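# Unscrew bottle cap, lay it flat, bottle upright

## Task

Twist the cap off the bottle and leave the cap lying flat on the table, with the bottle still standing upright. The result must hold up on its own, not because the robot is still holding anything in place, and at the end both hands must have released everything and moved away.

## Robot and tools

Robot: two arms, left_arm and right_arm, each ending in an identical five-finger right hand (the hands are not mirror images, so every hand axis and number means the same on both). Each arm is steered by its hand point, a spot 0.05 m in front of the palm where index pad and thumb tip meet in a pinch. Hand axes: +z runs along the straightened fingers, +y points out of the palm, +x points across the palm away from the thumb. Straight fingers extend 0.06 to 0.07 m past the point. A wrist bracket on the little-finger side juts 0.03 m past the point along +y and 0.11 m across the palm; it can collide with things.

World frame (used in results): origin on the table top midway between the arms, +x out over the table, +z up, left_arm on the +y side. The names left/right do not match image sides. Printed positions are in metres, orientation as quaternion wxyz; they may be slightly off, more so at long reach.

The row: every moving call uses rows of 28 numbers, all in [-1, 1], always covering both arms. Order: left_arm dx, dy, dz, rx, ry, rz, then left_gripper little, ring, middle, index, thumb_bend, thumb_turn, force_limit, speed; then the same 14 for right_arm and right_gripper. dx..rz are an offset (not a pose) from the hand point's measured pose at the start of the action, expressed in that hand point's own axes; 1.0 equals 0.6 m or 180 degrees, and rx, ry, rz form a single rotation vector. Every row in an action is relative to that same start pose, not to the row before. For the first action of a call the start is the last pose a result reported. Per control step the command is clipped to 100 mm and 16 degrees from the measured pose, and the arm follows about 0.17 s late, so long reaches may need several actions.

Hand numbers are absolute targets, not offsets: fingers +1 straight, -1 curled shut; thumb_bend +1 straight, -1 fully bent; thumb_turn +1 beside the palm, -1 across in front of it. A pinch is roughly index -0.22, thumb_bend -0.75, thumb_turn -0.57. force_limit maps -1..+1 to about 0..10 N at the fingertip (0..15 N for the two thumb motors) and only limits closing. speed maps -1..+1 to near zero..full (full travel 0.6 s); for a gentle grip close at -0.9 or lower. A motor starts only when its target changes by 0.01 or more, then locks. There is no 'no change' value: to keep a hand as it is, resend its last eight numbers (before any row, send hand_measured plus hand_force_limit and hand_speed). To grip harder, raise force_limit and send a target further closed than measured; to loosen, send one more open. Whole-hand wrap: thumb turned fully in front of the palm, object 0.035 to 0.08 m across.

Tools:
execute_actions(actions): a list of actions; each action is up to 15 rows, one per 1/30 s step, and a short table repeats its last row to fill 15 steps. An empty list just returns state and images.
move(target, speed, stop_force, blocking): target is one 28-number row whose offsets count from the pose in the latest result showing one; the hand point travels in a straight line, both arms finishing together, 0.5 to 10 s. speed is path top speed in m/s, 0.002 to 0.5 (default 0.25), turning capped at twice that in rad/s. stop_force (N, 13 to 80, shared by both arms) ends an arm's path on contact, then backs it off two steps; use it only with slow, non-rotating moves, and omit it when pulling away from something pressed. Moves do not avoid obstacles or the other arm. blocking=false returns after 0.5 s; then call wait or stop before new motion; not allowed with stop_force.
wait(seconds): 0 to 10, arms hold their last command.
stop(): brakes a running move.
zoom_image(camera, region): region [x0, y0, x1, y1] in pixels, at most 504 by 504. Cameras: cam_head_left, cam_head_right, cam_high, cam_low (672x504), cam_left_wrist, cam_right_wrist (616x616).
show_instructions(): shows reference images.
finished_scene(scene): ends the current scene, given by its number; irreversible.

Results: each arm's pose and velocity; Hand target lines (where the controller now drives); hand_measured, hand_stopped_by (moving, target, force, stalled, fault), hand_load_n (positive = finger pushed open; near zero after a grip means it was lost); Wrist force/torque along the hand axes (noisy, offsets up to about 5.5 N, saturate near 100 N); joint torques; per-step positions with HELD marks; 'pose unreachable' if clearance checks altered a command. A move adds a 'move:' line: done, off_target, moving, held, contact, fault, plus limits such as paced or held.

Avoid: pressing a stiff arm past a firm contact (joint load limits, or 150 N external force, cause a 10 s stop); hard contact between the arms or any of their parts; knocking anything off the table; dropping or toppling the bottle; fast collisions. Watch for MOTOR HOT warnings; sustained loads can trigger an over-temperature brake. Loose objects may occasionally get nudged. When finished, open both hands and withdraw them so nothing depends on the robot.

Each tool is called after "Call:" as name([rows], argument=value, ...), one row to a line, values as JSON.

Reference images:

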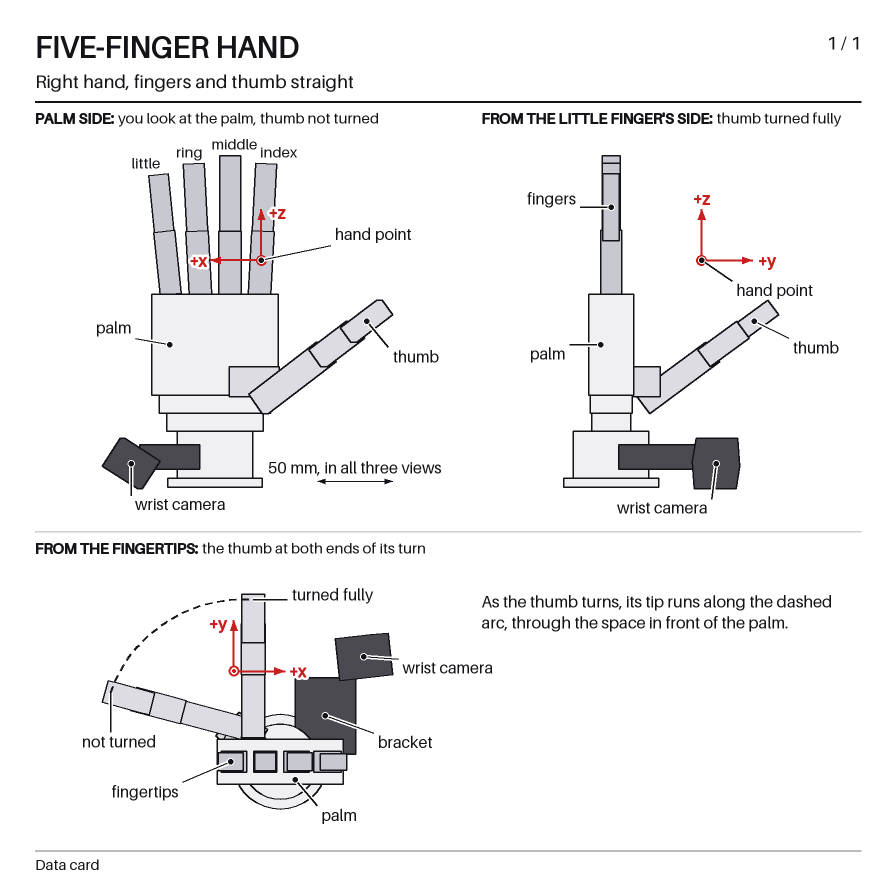

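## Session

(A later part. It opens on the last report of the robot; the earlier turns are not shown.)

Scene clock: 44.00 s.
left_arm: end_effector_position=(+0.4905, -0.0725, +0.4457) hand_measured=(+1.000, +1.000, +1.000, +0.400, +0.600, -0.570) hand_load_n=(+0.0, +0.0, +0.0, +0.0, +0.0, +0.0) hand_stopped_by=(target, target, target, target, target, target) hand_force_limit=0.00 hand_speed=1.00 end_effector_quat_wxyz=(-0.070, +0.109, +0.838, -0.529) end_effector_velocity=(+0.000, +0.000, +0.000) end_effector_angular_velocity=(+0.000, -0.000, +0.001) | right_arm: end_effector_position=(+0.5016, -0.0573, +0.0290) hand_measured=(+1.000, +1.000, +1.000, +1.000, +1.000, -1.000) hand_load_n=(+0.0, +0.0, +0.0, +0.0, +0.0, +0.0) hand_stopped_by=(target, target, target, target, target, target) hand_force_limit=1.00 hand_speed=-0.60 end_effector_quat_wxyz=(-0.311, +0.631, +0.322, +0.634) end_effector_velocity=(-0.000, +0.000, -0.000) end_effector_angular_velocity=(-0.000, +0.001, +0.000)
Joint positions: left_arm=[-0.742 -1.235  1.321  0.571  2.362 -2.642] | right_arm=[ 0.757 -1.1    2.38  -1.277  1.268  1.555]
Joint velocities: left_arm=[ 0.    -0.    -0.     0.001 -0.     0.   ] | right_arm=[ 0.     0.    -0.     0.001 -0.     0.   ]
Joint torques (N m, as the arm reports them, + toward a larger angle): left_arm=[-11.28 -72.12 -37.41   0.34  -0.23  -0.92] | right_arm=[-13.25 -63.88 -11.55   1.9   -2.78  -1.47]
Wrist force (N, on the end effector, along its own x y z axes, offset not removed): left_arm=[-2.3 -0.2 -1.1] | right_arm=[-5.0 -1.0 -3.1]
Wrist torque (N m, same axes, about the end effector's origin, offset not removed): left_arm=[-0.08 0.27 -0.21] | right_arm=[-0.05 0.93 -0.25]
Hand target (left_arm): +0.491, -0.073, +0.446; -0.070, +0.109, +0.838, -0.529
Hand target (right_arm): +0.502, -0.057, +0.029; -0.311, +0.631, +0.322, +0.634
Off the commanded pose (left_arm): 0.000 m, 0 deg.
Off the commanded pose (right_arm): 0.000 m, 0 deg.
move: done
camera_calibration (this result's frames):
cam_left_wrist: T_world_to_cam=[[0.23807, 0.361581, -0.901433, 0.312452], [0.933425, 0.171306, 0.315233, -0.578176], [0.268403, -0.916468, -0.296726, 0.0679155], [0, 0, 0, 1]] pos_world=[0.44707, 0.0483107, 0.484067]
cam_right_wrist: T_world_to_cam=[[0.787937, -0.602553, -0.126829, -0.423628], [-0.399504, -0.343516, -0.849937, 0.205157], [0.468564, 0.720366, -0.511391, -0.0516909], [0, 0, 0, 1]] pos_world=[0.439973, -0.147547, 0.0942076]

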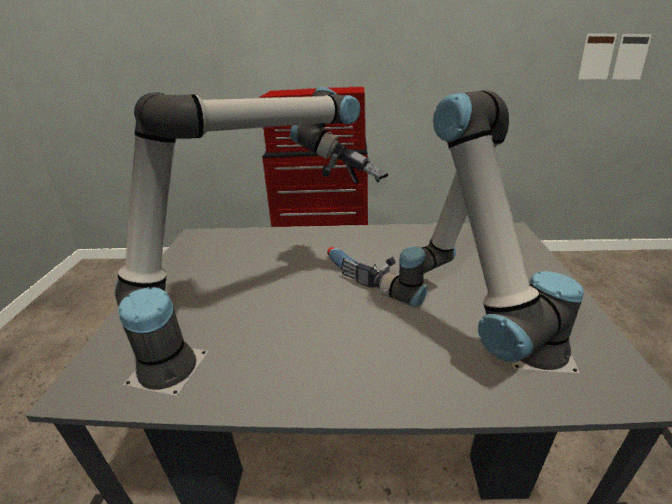

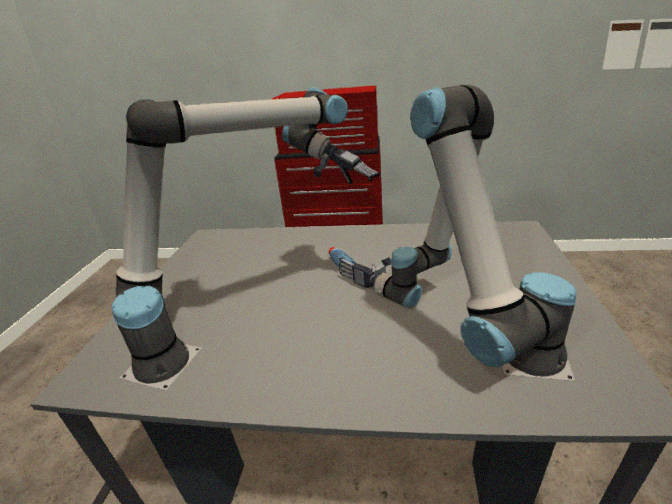

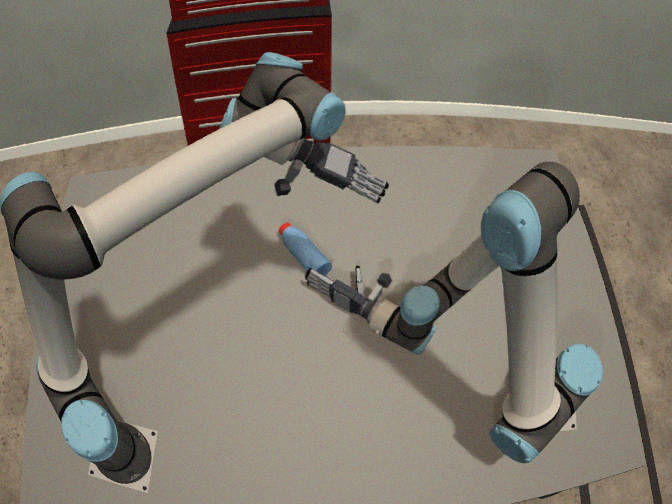

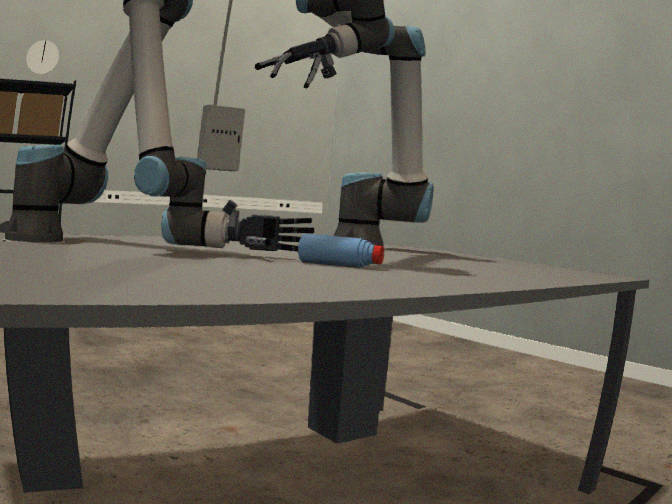

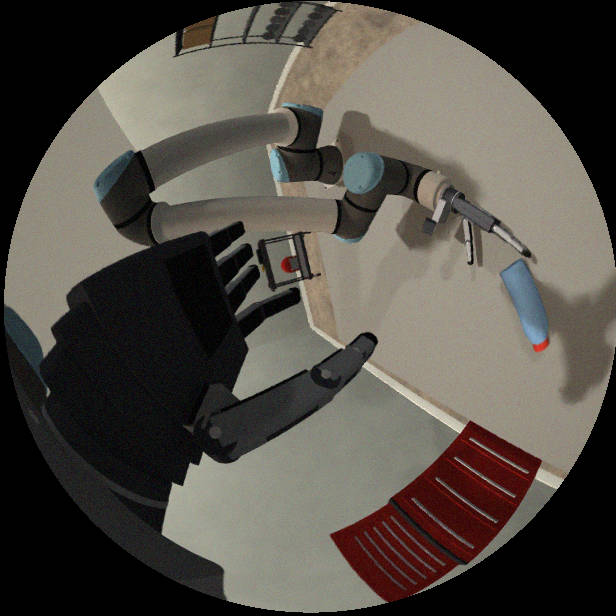

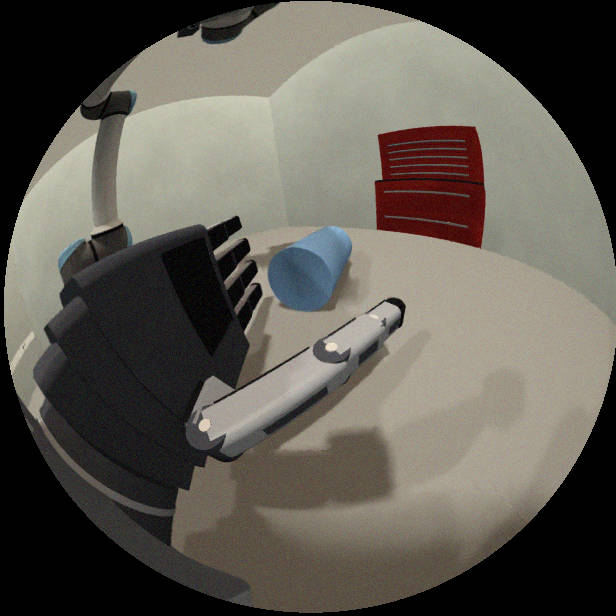

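Call:
move(target=[-0.128,0.6,0,-0.1,-0.247,-0.174,1,1,1,1,1,-1,0,1, 0.42,0,-0.25,0,0,0,1,1,1,0.4,0.6,-0.57,0,1], speed=0.3)

Scene clock: 47.23 s.
left_arm: end_effector_position=(+0.6039, +0.0573, +0.1210) hand_measured=(+1.000, +1.000, +1.000, +1.000, +1.000, -1.000) hand_load_n=(+0.0, +0.0, +0.0, +0.0, +0.0, +0.0) hand_stopped_by=(target, target, target, target, target, target) hand_force_limit=0.00 hand_speed=1.00 end_effector_quat_wxyz=(+0.128, -0.310, +0.870, -0.361) end_effector_velocity=(+0.001, +0.000, -0.001) end_effector_angular_velocity=(+0.000, -0.001, +0.007) | right_arm: end_effector_position=(+0.4086, -0.1746, +0.2815) hand_measured=(+1.000, +1.000, +1.000, +0.400, +0.600, -0.570) hand_load_n=(+0.0, +0.0, +0.0, +0.0, +0.0, +0.0) hand_stopped_by=(target, target, target, target, target, target) hand_force_limit=0.00 hand_speed=1.00 end_effector_quat_wxyz=(-0.311, +0.631, +0.322, +0.634) end_effector_velocity=(-0.001, -0.002, +0.002) end_effector_angular_velocity=(-0.001, +0.001, +0.001)
Joint positions: left_arm=[-0.768 -1.122  1.666  0.242  1.525 -3.189] | right_arm=[ 0.616 -1.885  2.504 -0.617  1.126  1.554]
Joint velocities: left_arm=[-0.     0.002 -0.001 -0.001 -0.006 -0.004] | right_arm=[-0.004 -0.009 -0.001  0.011 -0.005 -0.001]
Joint torques (N m, as the arm reports them, + toward a larger angle): left_arm=[ -9.62 -58.15 -43.83  -0.37  -2.85  -2.04] | right_arm=[-15.34 -21.23 -52.05   2.22  -3.52  -4.17]
Wrist force (N, on the end effector, along its own x y z axes, offset not removed): left_arm=[0.7 0.9 -3.0] | right_arm=[-0.2 3.3 0.6]
Wrist torque (N m, same axes, about the end effector's origin, offset not removed): left_arm=[0.11 -0.02 0.10] | right_arm=[0.18 0.06 0.01]
Hand target (left_arm): +0.604, +0.057, +0.121; +0.128, -0.311, +0.870, -0.361
Hand target (right_arm): +0.409, -0.175, +0.282; -0.311, +0.631, +0.322, +0.634
Off the commanded pose (left_arm): 0.001 m, 0 deg.
Off the commanded pose (right_arm): 0.000 m, 0 deg.
move: done
camera_calibration (this result's frames):
cam_left_wrist: T_world_to_cam=[[-0.327887, 0.620051, -0.71276, 0.249973], [0.489992, 0.756673, 0.432843, -0.383847], [0.807711, -0.207323, -0.551924, -0.275365], [0, 0, 0, 1]] pos_world=[0.49246, 0.0783615, 0.192336]
cam_right_wrist: T_world_to_cam=[[0.787864, -0.602621, -0.126956, -0.388948], [-0.399493, -0.34321, -0.850066, 0.342433], [0.468695, 0.720455, -0.511146, 0.205335], [0, 0, 0, 1]] pos_world=[0.346998, -0.264796, 0.346668]

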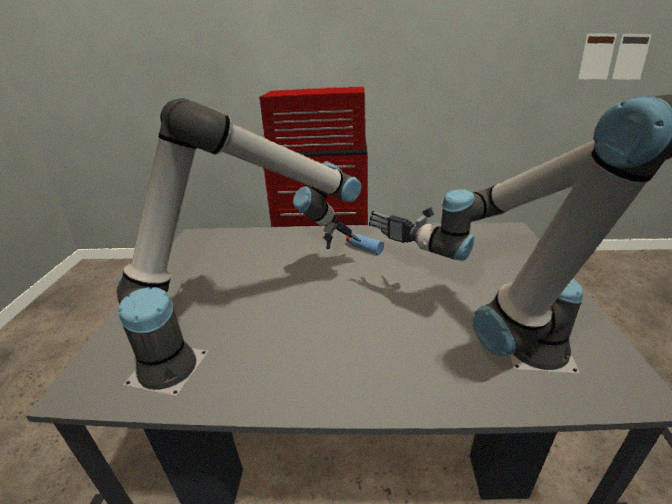

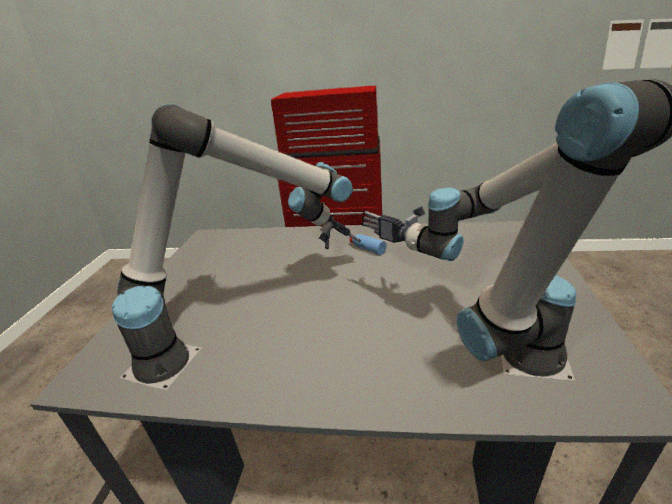

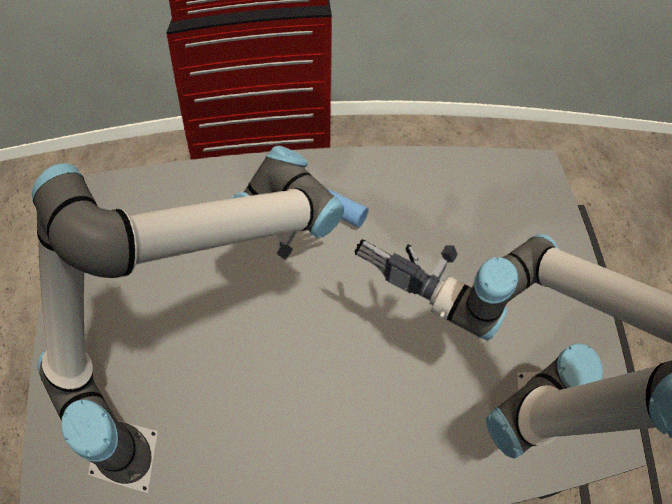

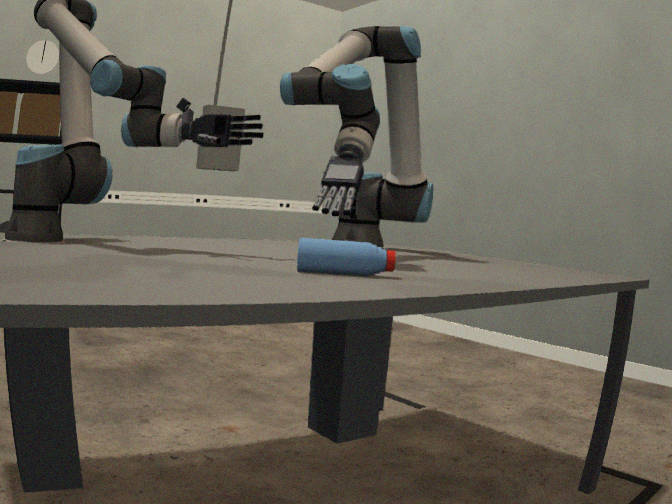

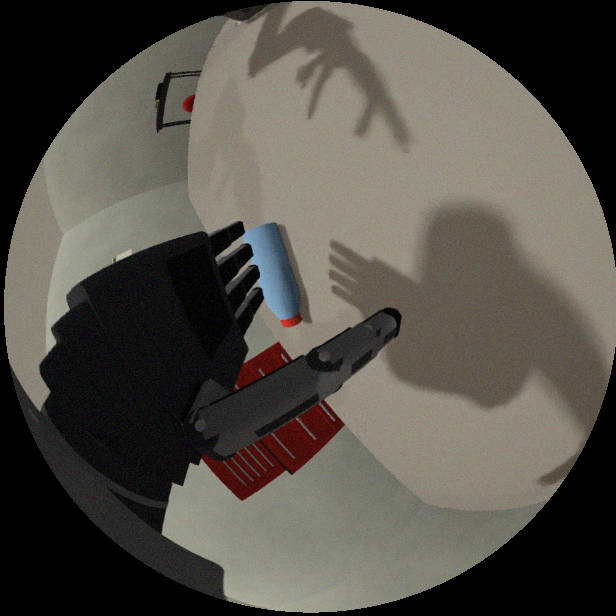

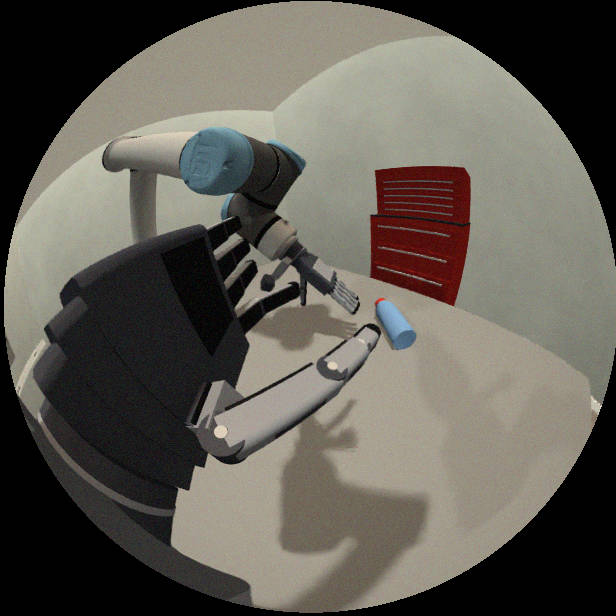

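Call:
move(target=[0,-0.2,0.2,0,0,0,1,1,1,1,1,-1,0,1, 0,0,0,0,0,0,1,1,1,0.4,0.6,-0.57,0,1], speed=0.3)

Call:
wait(seconds=1)

Scene clock: 48.73 s.
left_arm: end_effector_position=(+0.7110, -0.0741, +0.1212) hand_measured=(+1.000, +1.000, +1.000, +1.000, +1.000, -1.000) hand_load_n=(+0.0, +0.0, +0.0, +0.0, +0.0, +0.0) hand_stopped_by=(target, target, target, target, target, target) hand_force_limit=0.00 hand_speed=1.00 end_effector_quat_wxyz=(+0.128, -0.310, +0.870, -0.361) end_effector_velocity=(+0.001, -0.001, -0.001) end_effector_angular_velocity=(+0.003, +0.002, +0.001) | right_arm: end_effector_position=(+0.4087, -0.1745, +0.2815) hand_measured=(+1.000, +1.000, +1.000, +0.400, +0.600, -0.570) hand_load_n=(+0.0, +0.0, +0.0, +0.0, +0.0, +0.0) hand_stopped_by=(target, target, target, target, target, target) hand_force_limit=0.00 hand_speed=1.00 end_effector_quat_wxyz=(-0.311, +0.631, +0.322, +0.634) end_effector_velocity=(-0.001, -0.000, -0.001) end_effector_angular_velocity=(-0.001, +0.001, -0.000)
Joint positions: left_arm=[-0.756 -0.869  1.248  0.406  1.534 -3.179] | right_arm=[ 0.616 -1.885  2.504 -0.617  1.126  1.554]
Joint velocities: left_arm=[ 0.     0.004 -0.007  0.006 -0.     0.   ] | right_arm=[-0.    -0.     0.001  0.    -0.     0.   ]
Joint torques (N m, as the arm reports them, + toward a larger angle): left_arm=[ 12.12 -76.85 -46.58   3.34   2.59   1.68] | right_arm=[ 21.6    4.   -25.04  -4.76   3.28   3.64]
Wrist force (N, on the end effector, along its own x y z axes, offset not removed): left_arm=[-2.3 0.2 -3.3] | right_arm=[-3.2 -3.4 2.6]
Wrist torque (N m, same axes, about the end effector's origin, offset not removed): left_arm=[0.05 0.47 -0.14] | right_arm=[-0.94 0.49 -0.13]
Hand target (left_arm): +0.711, -0.074, +0.121; +0.128, -0.310, +0.870, -0.361
Hand target (right_arm): +0.409, -0.175, +0.281; -0.311, +0.631, +0.322, +0.634
Off the commanded pose (left_arm): 0.000 m, 0 deg.
Off the commanded pose (right_arm): 0.000 m, 0 deg.
move: done
camera_calibration (this result's frames):
cam_left_wrist: T_world_to_cam=[[-0.327804, 0.61997, -0.712869, 0.366656], [0.489938, 0.756723, 0.432818, -0.33695], [0.807778, -0.207382, -0.551804, -0.389028], [0, 0, 0, 1]] pos_world=[0.599524, -0.0530154, 0.192548]
cam_right_wrist: T_world_to_cam=[[0.787873, -0.602617, -0.126919, -0.38897], [-0.399432, -0.343181, -0.850106, 0.342493], [0.468732, 0.720472, -0.511088, 0.205308], [0, 0, 0, 1]] pos_world=[0.347027, -0.264781, 0.346718]

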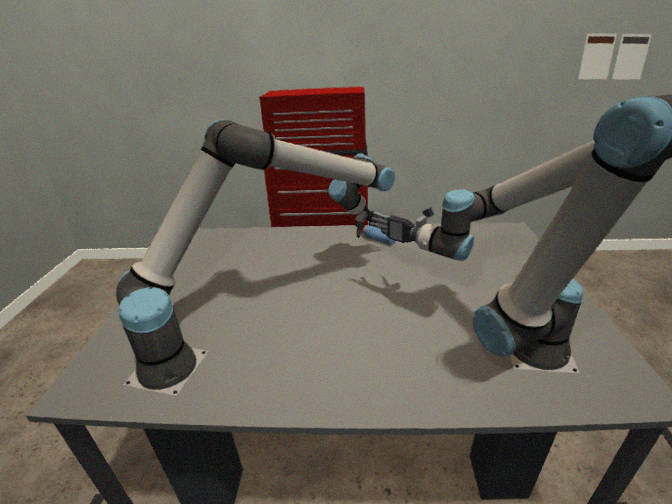

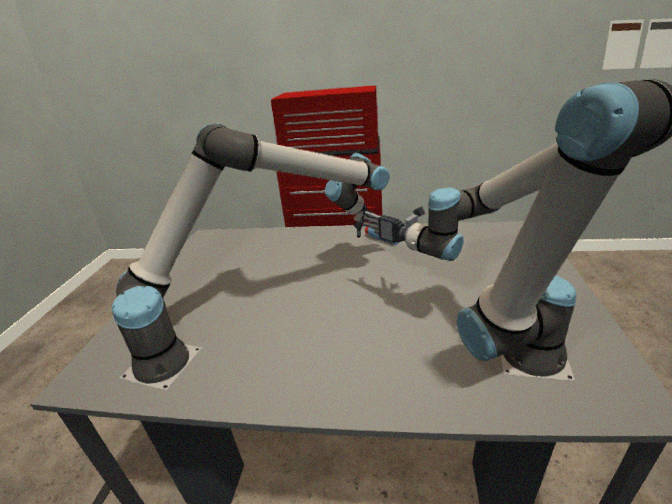

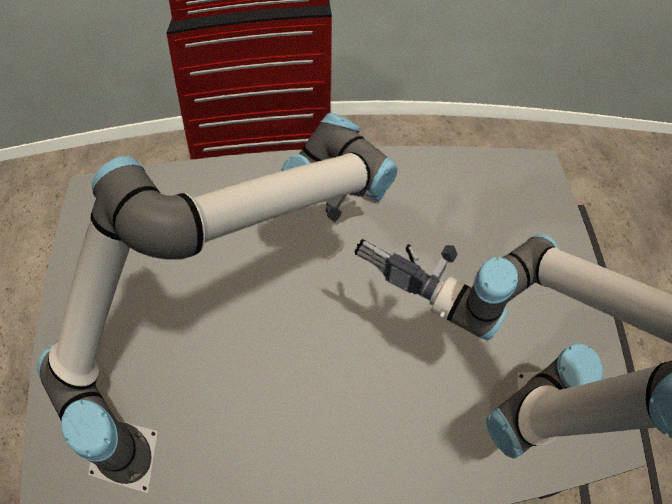

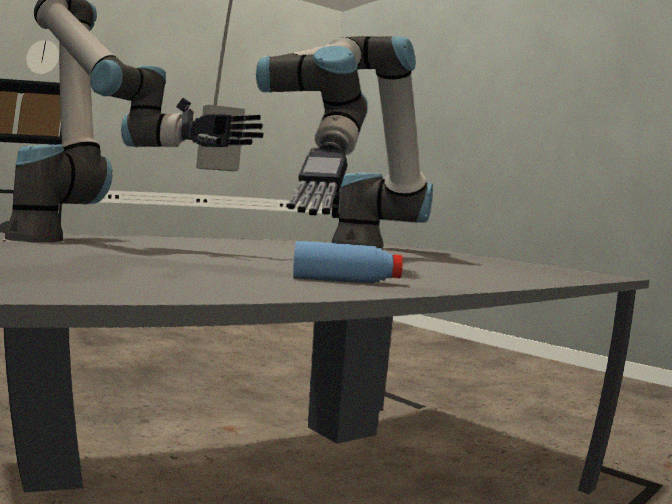

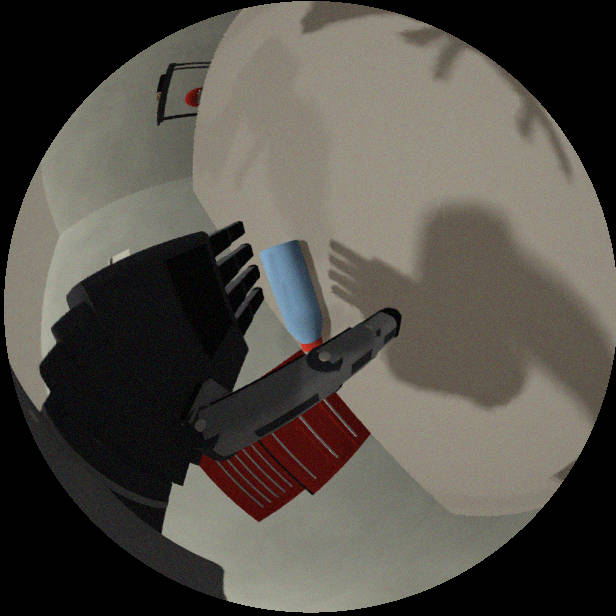

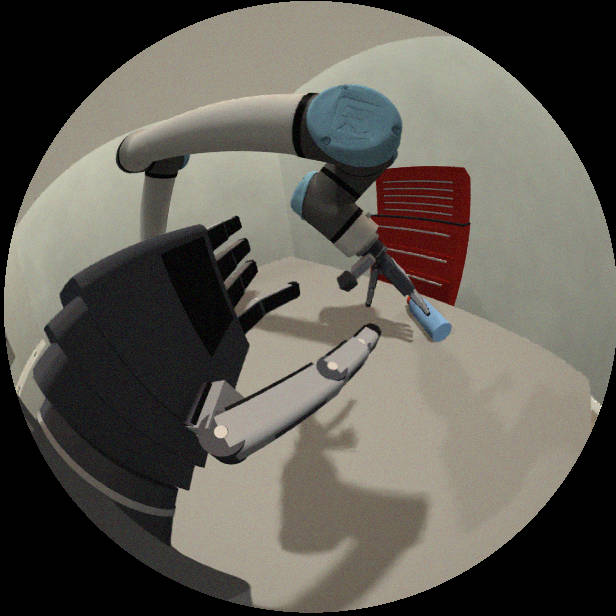

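Scene clock: 49.73 s.
left_arm: end_effector_position=(+0.7112, -0.0743, +0.1212) hand_measured=(+1.000, +1.000, +1.000, +1.000, +1.000, -1.000) hand_load_n=(+0.0, +0.0, +0.0, +0.0, +0.0, +0.0) hand_stopped_by=(target, target, target, target, target, target) hand_force_limit=0.00 hand_speed=1.00 end_effector_quat_wxyz=(+0.128, -0.310, +0.870, -0.361) end_effector_velocity=(+0.000, +0.000, -0.000) end_effector_angular_velocity=(-0.000, +0.000, +0.000) | right_arm: end_effector_position=(+0.4086, -0.1746, +0.2815) hand_measured=(+1.000, +1.000, +1.000, +0.400, +0.600, -0.570) hand_load_n=(+0.0, +0.0, +0.0, +0.0, +0.0, +0.0) hand_stopped_by=(target, target, target, target, target, target) hand_force_limit=0.00 hand_speed=1.00 end_effector_quat_wxyz=(-0.311, +0.631, +0.322, +0.634) end_effector_velocity=(-0.000, -0.000, -0.001) end_effector_angular_velocity=(-0.001, +0.002, +0.000)
Joint positions: left_arm=[-0.756 -0.869  1.248  0.406  1.534 -3.179] | right_arm=[ 0.616 -1.885  2.504 -0.617  1.126  1.554]
Joint velocities: left_arm=[ 0.     0.     0.    -0.001  0.     0.   ] | right_arm=[-0.     0.     0.001  0.    -0.     0.   ]
Joint torques (N m, as the arm reports them, + toward a larger angle): left_arm=[ 11.81 -76.56 -46.68   3.15   2.3    1.52] | right_arm=[ 21.59   5.65 -25.35  -5.04   3.22   3.4 ]
Wrist force (N, on the end effector, along its own x y z axes, offset not removed): left_arm=[-0.1 -0.1 -1.7] | right_arm=[-2.3 1.9 4.2]
Wrist torque (N m, same axes, about the end effector's origin, offset not removed): left_arm=[-0.14 0.10 0.08] | right_arm=[-0.11 0.40 -0.05]
Hand target (left_arm): +0.711, -0.074, +0.121; +0.128, -0.310, +0.870, -0.361
Hand target (right_arm): +0.409, -0.175, +0.281; -0.311, +0.631, +0.322, +0.634
Off the commanded pose (left_arm): 0.000 m, 0 deg.
Off the commanded pose (right_arm): 0.000 m, 0 deg.
wait: 1.00 s; at rest by 0.17 s
camera_calibration (this result's frames):
cam_left_wrist: T_world_to_cam=[[-0.327885, 0.620051, -0.712761, 0.366901], [0.48999, 0.756673, 0.432846, -0.336916], [0.807713, -0.207322, -0.551921, -0.389164], [0, 0, 0, 1]] pos_world=[0.59972, -0.0532447, 0.192557]
cam_right_wrist: T_world_to_cam=[[0.787864, -0.602621, -0.126956, -0.388948], [-0.399493, -0.34321, -0.850066, 0.342433], [0.468696, 0.720454, -0.511146, 0.205335], [0, 0, 0, 1]] pos_world=[0.346998, -0.264796, 0.346668]

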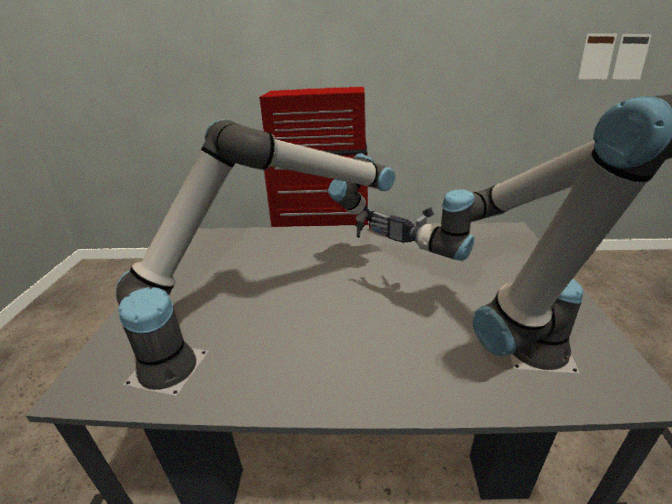

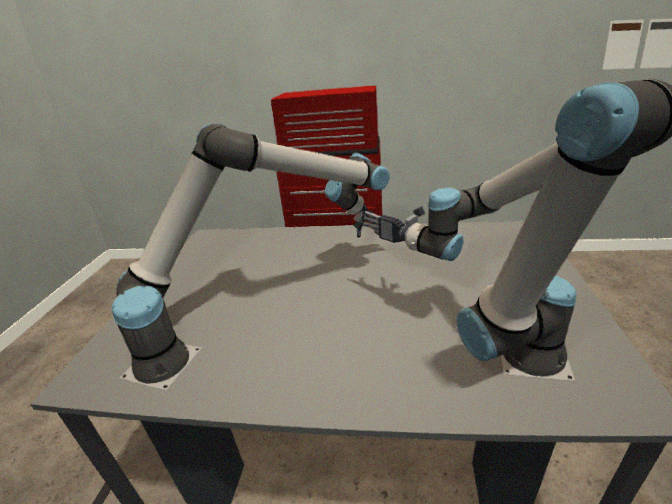

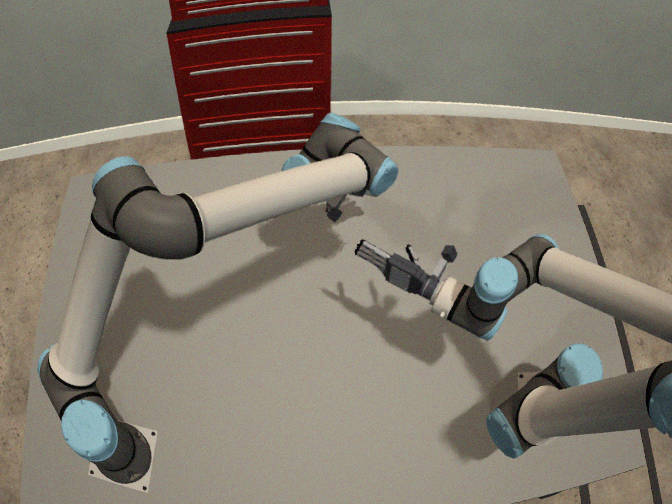

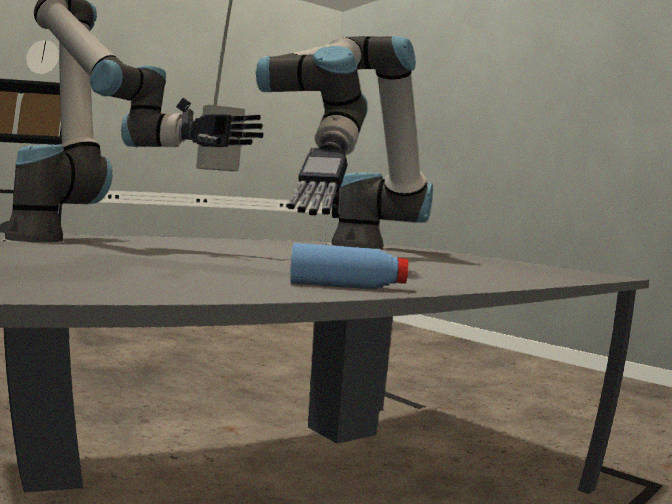

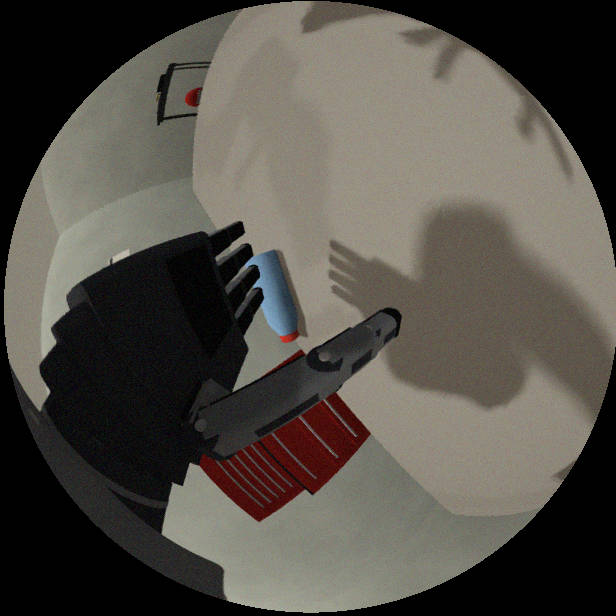

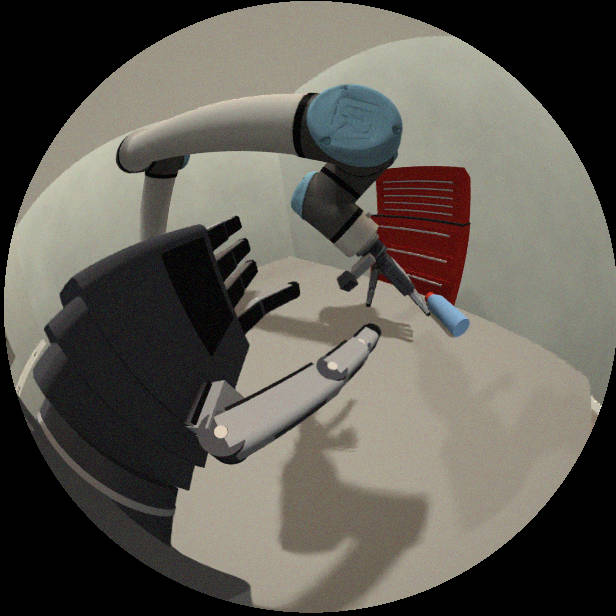

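About to roll off; go fast.

Call:
execute_actions([
  [[-0.12,-0.27,0.27,0,0,0,1,1,1,1,1,-1,0,1, 0,0,0,0,0,0,1,1,1,0.4,0.6,-0.57,0,1]],
  [[-0.05,-0.1,0.1,0,0,0,1,1,1,1,1,-1,0,1, 0,0,0,0,0,0,1,1,1,0.4,0.6,-0.57,0,1]],
  [[0,0.1,0.1,0,0,0,1,1,1,1,1,-1,0,1, 0,0,0,0,0,0,1,1,1,0.4,0.6,-0.57,0,1]],
])

Scene clock: 61.17 s.
left_arm: end_effector_position=(+0.9270, -0.2028, +0.0691) hand_measured=(+1.000, +1.000, +1.000, +1.000, +1.000, -1.000) hand_load_n=(+0.0, +0.0, +2.5, +0.0, +0.0, +0.0) hand_stopped_by=(target, target, target, target, target, target) hand_force_limit=0.00 hand_speed=1.00 end_effector_quat_wxyz=(+0.144, -0.305, +0.857, -0.390) end_effector_velocity=(+0.000, -0.000, +0.001) end_effector_angular_velocity=(-0.002, -0.001, -0.000) | right_arm: end_effector_position=(+0.4086, -0.1746, +0.2815) hand_measured=(+1.000, +1.000, +1.000, +0.400, +0.600, -0.570) hand_load_n=(+0.0, +0.0, +0.0, +0.0, +0.0, +0.0) hand_stopped_by=(target, target, target, target, target, target) hand_force_limit=0.00 hand_speed=1.00 end_effector_quat_wxyz=(-0.311, +0.631, +0.322, +0.634) end_effector_velocity=(-0.000, +0.000, +0.000) end_effector_angular_velocity=(+0.000, -0.000, +0.000)
Joint positions: left_arm=[-0.667 -0.309  0.287  0.735  1.59  -3.112] | right_arm=[ 0.616 -1.885  2.504 -0.617  1.126  1.554]
Joint velocities: left_arm=[ 0.    -0.001 -0.001 -0.001  0.     0.   ] | right_arm=[ 0. -0. -0.  0. -0.  0.]
Joint torques (N m, as the arm reports them, + toward a larger angle): left_arm=[ -0.4  -88.27 -29.77   3.92   0.04  -0.18] | right_arm=[ 19.5    5.35 -25.32  -4.7    3.77   3.12]
Wrist force (N, on the end effector, along its own x y z axes, offset not removed): left_arm=[-6.2 -18.6 -21.4] | right_arm=[0.1 -2.3 -1.4]
Wrist torque (N m, same axes, about the end effector's origin, offset not removed): left_arm=[2.33 -0.14 -0.83] | right_arm=[-0.34 -0.03 -0.03]
Hand target (left_arm): +0.927, -0.202, +0.068; +0.144, -0.305, +0.857, -0.390
Hand target (right_arm): +0.409, -0.175, +0.281; -0.311, +0.631, +0.322, +0.634
Off the commanded pose (left_arm): 0.038 m, 0 deg.
Off the commanded pose (right_arm): 0.000 m, 0 deg.
FORCE FAULT: contact force on the left arm reached its limit, and that arm stopped for 10 seconds. The contact can be on any part of that arm, not only on its tool. That time counts as 19 of the actions that you can send in this scene. That arm's remaining commands of this call were not run. That arm holds still and accepts commands again. Move the arm away from the contact; if what it grips holds it there, let go first. Pushing or pulling that hard again can fault the arm again.
Step readings (end_effector_position; steps 1 to 15: 1st action; 16 to 30: 2nd action; 31 to 45: 3rd action):
0: left_arm (+0.7112, -0.0743, +0.1212) | right_arm (+0.4086, -0.1746, +0.2815)
1: left_arm (+0.7113, -0.0743, +0.1211) | right_arm (+0.4086, -0.1746, +0.2815)
2: left_arm (+0.7139, -0.0731, +0.1188) | right_arm (+0.4086, -0.1746, +0.2815)
4: left_arm (+0.7324, -0.0792, +0.1098) | right_arm (+0.4086, -0.1746, +0.2815)
8: left_arm (+0.7786, -0.1086, +0.1128) | right_arm (+0.4086, -0.1746, +0.2815)
15: left_arm (+0.8507, -0.1562, +0.1137) | right_arm (+0.4086, -0.1746, +0.2815)
16: left_arm (+0.8600, -0.1629, +0.1140) | right_arm (+0.4086, -0.1746, +0.2815)
17: left_arm (+0.8698, -0.1687, +0.1146) | right_arm (+0.4086, -0.1746, +0.2815)
19: left_arm (+0.8877, -0.1773, +0.1150) | right_arm (+0.4086, -0.1746, +0.2815)
23: left_arm (+0.9091, -0.1891, +0.1146) | right_arm (+0.4086, -0.1746, +0.2815)
30: left_arm (+0.9224, -0.1983, +0.1153) | right_arm (+0.4086, -0.1746, +0.2815)
31: left_arm (+0.9231, -0.1989, +0.1155) | right_arm (+0.4086, -0.1746, +0.2815)
32: left_arm (+0.9241, -0.1999, +0.1177) | right_arm (+0.4086, -0.1746, +0.2815)
34: left_arm (+0.9270, -0.2031, +0.1080) | right_arm (+0.4086, -0.1746, +0.2815)
38: left_arm (+0.9263, -0.2020, +0.0665) | right_arm (+0.4086, -0.1746, +0.2815)
45: left_arm (+0.9270, -0.2028, +0.0690) | right_arm (+0.4086, -0.1746, +0.2815)
camera_calibration (this result's frames):
cam_left_wrist: T_world_to_cam=[[-0.289478, 0.58351, -0.758761, 0.440274], [0.465551, 0.778452, 0.421039, -0.295023], [0.83634, -0.23136, -0.496999, -0.654055], [0, 0, 0, 1]] pos_world=[0.811811, -0.178565, 0.133214]
cam_right_wrist: T_world_to_cam=[[0.787864, -0.602621, -0.126956, -0.388948], [-0.399493, -0.34321, -0.850066, 0.342433], [0.468695, 0.720455, -0.511146, 0.205335], [0, 0, 0, 1]] pos_world=[0.346998, -0.264796, 0.346668]

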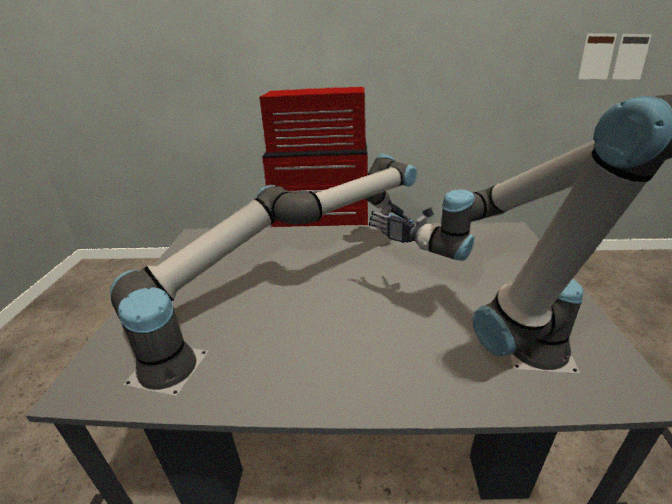

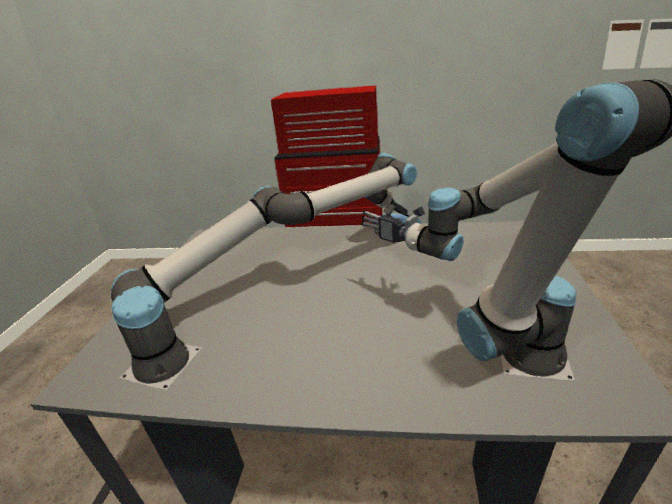

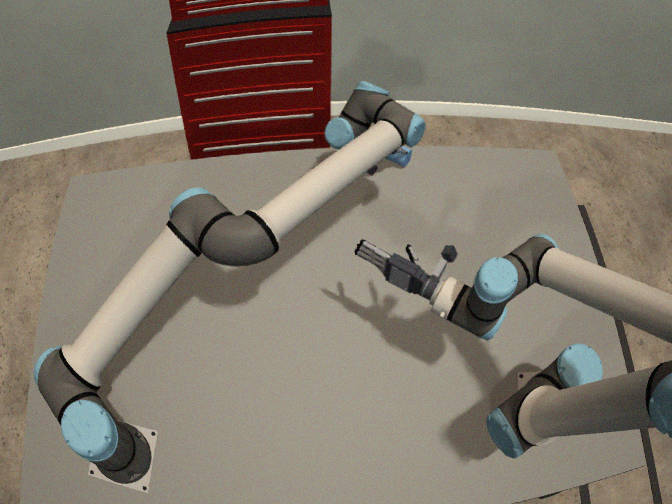

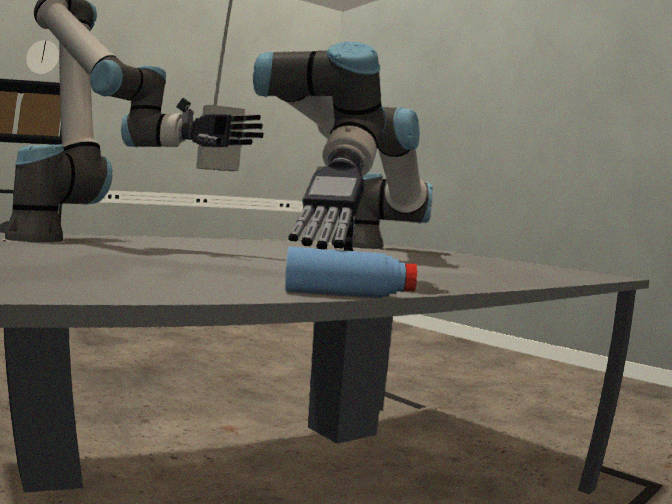

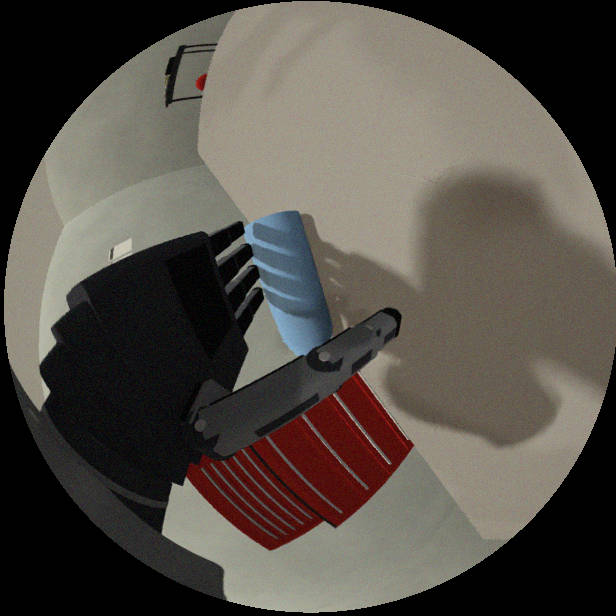

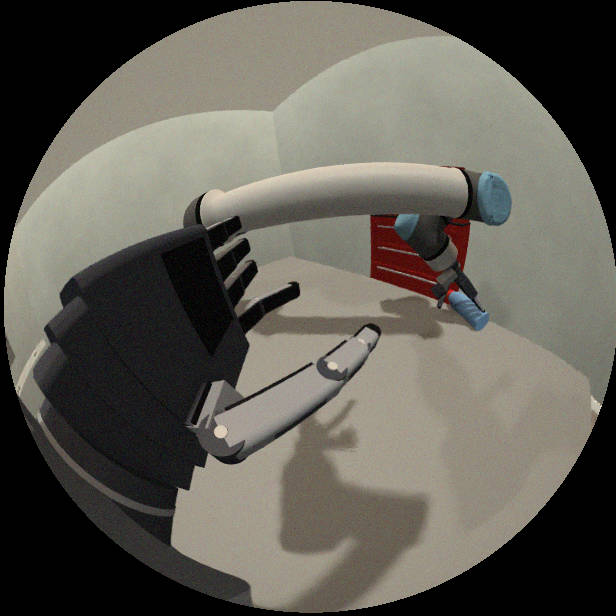

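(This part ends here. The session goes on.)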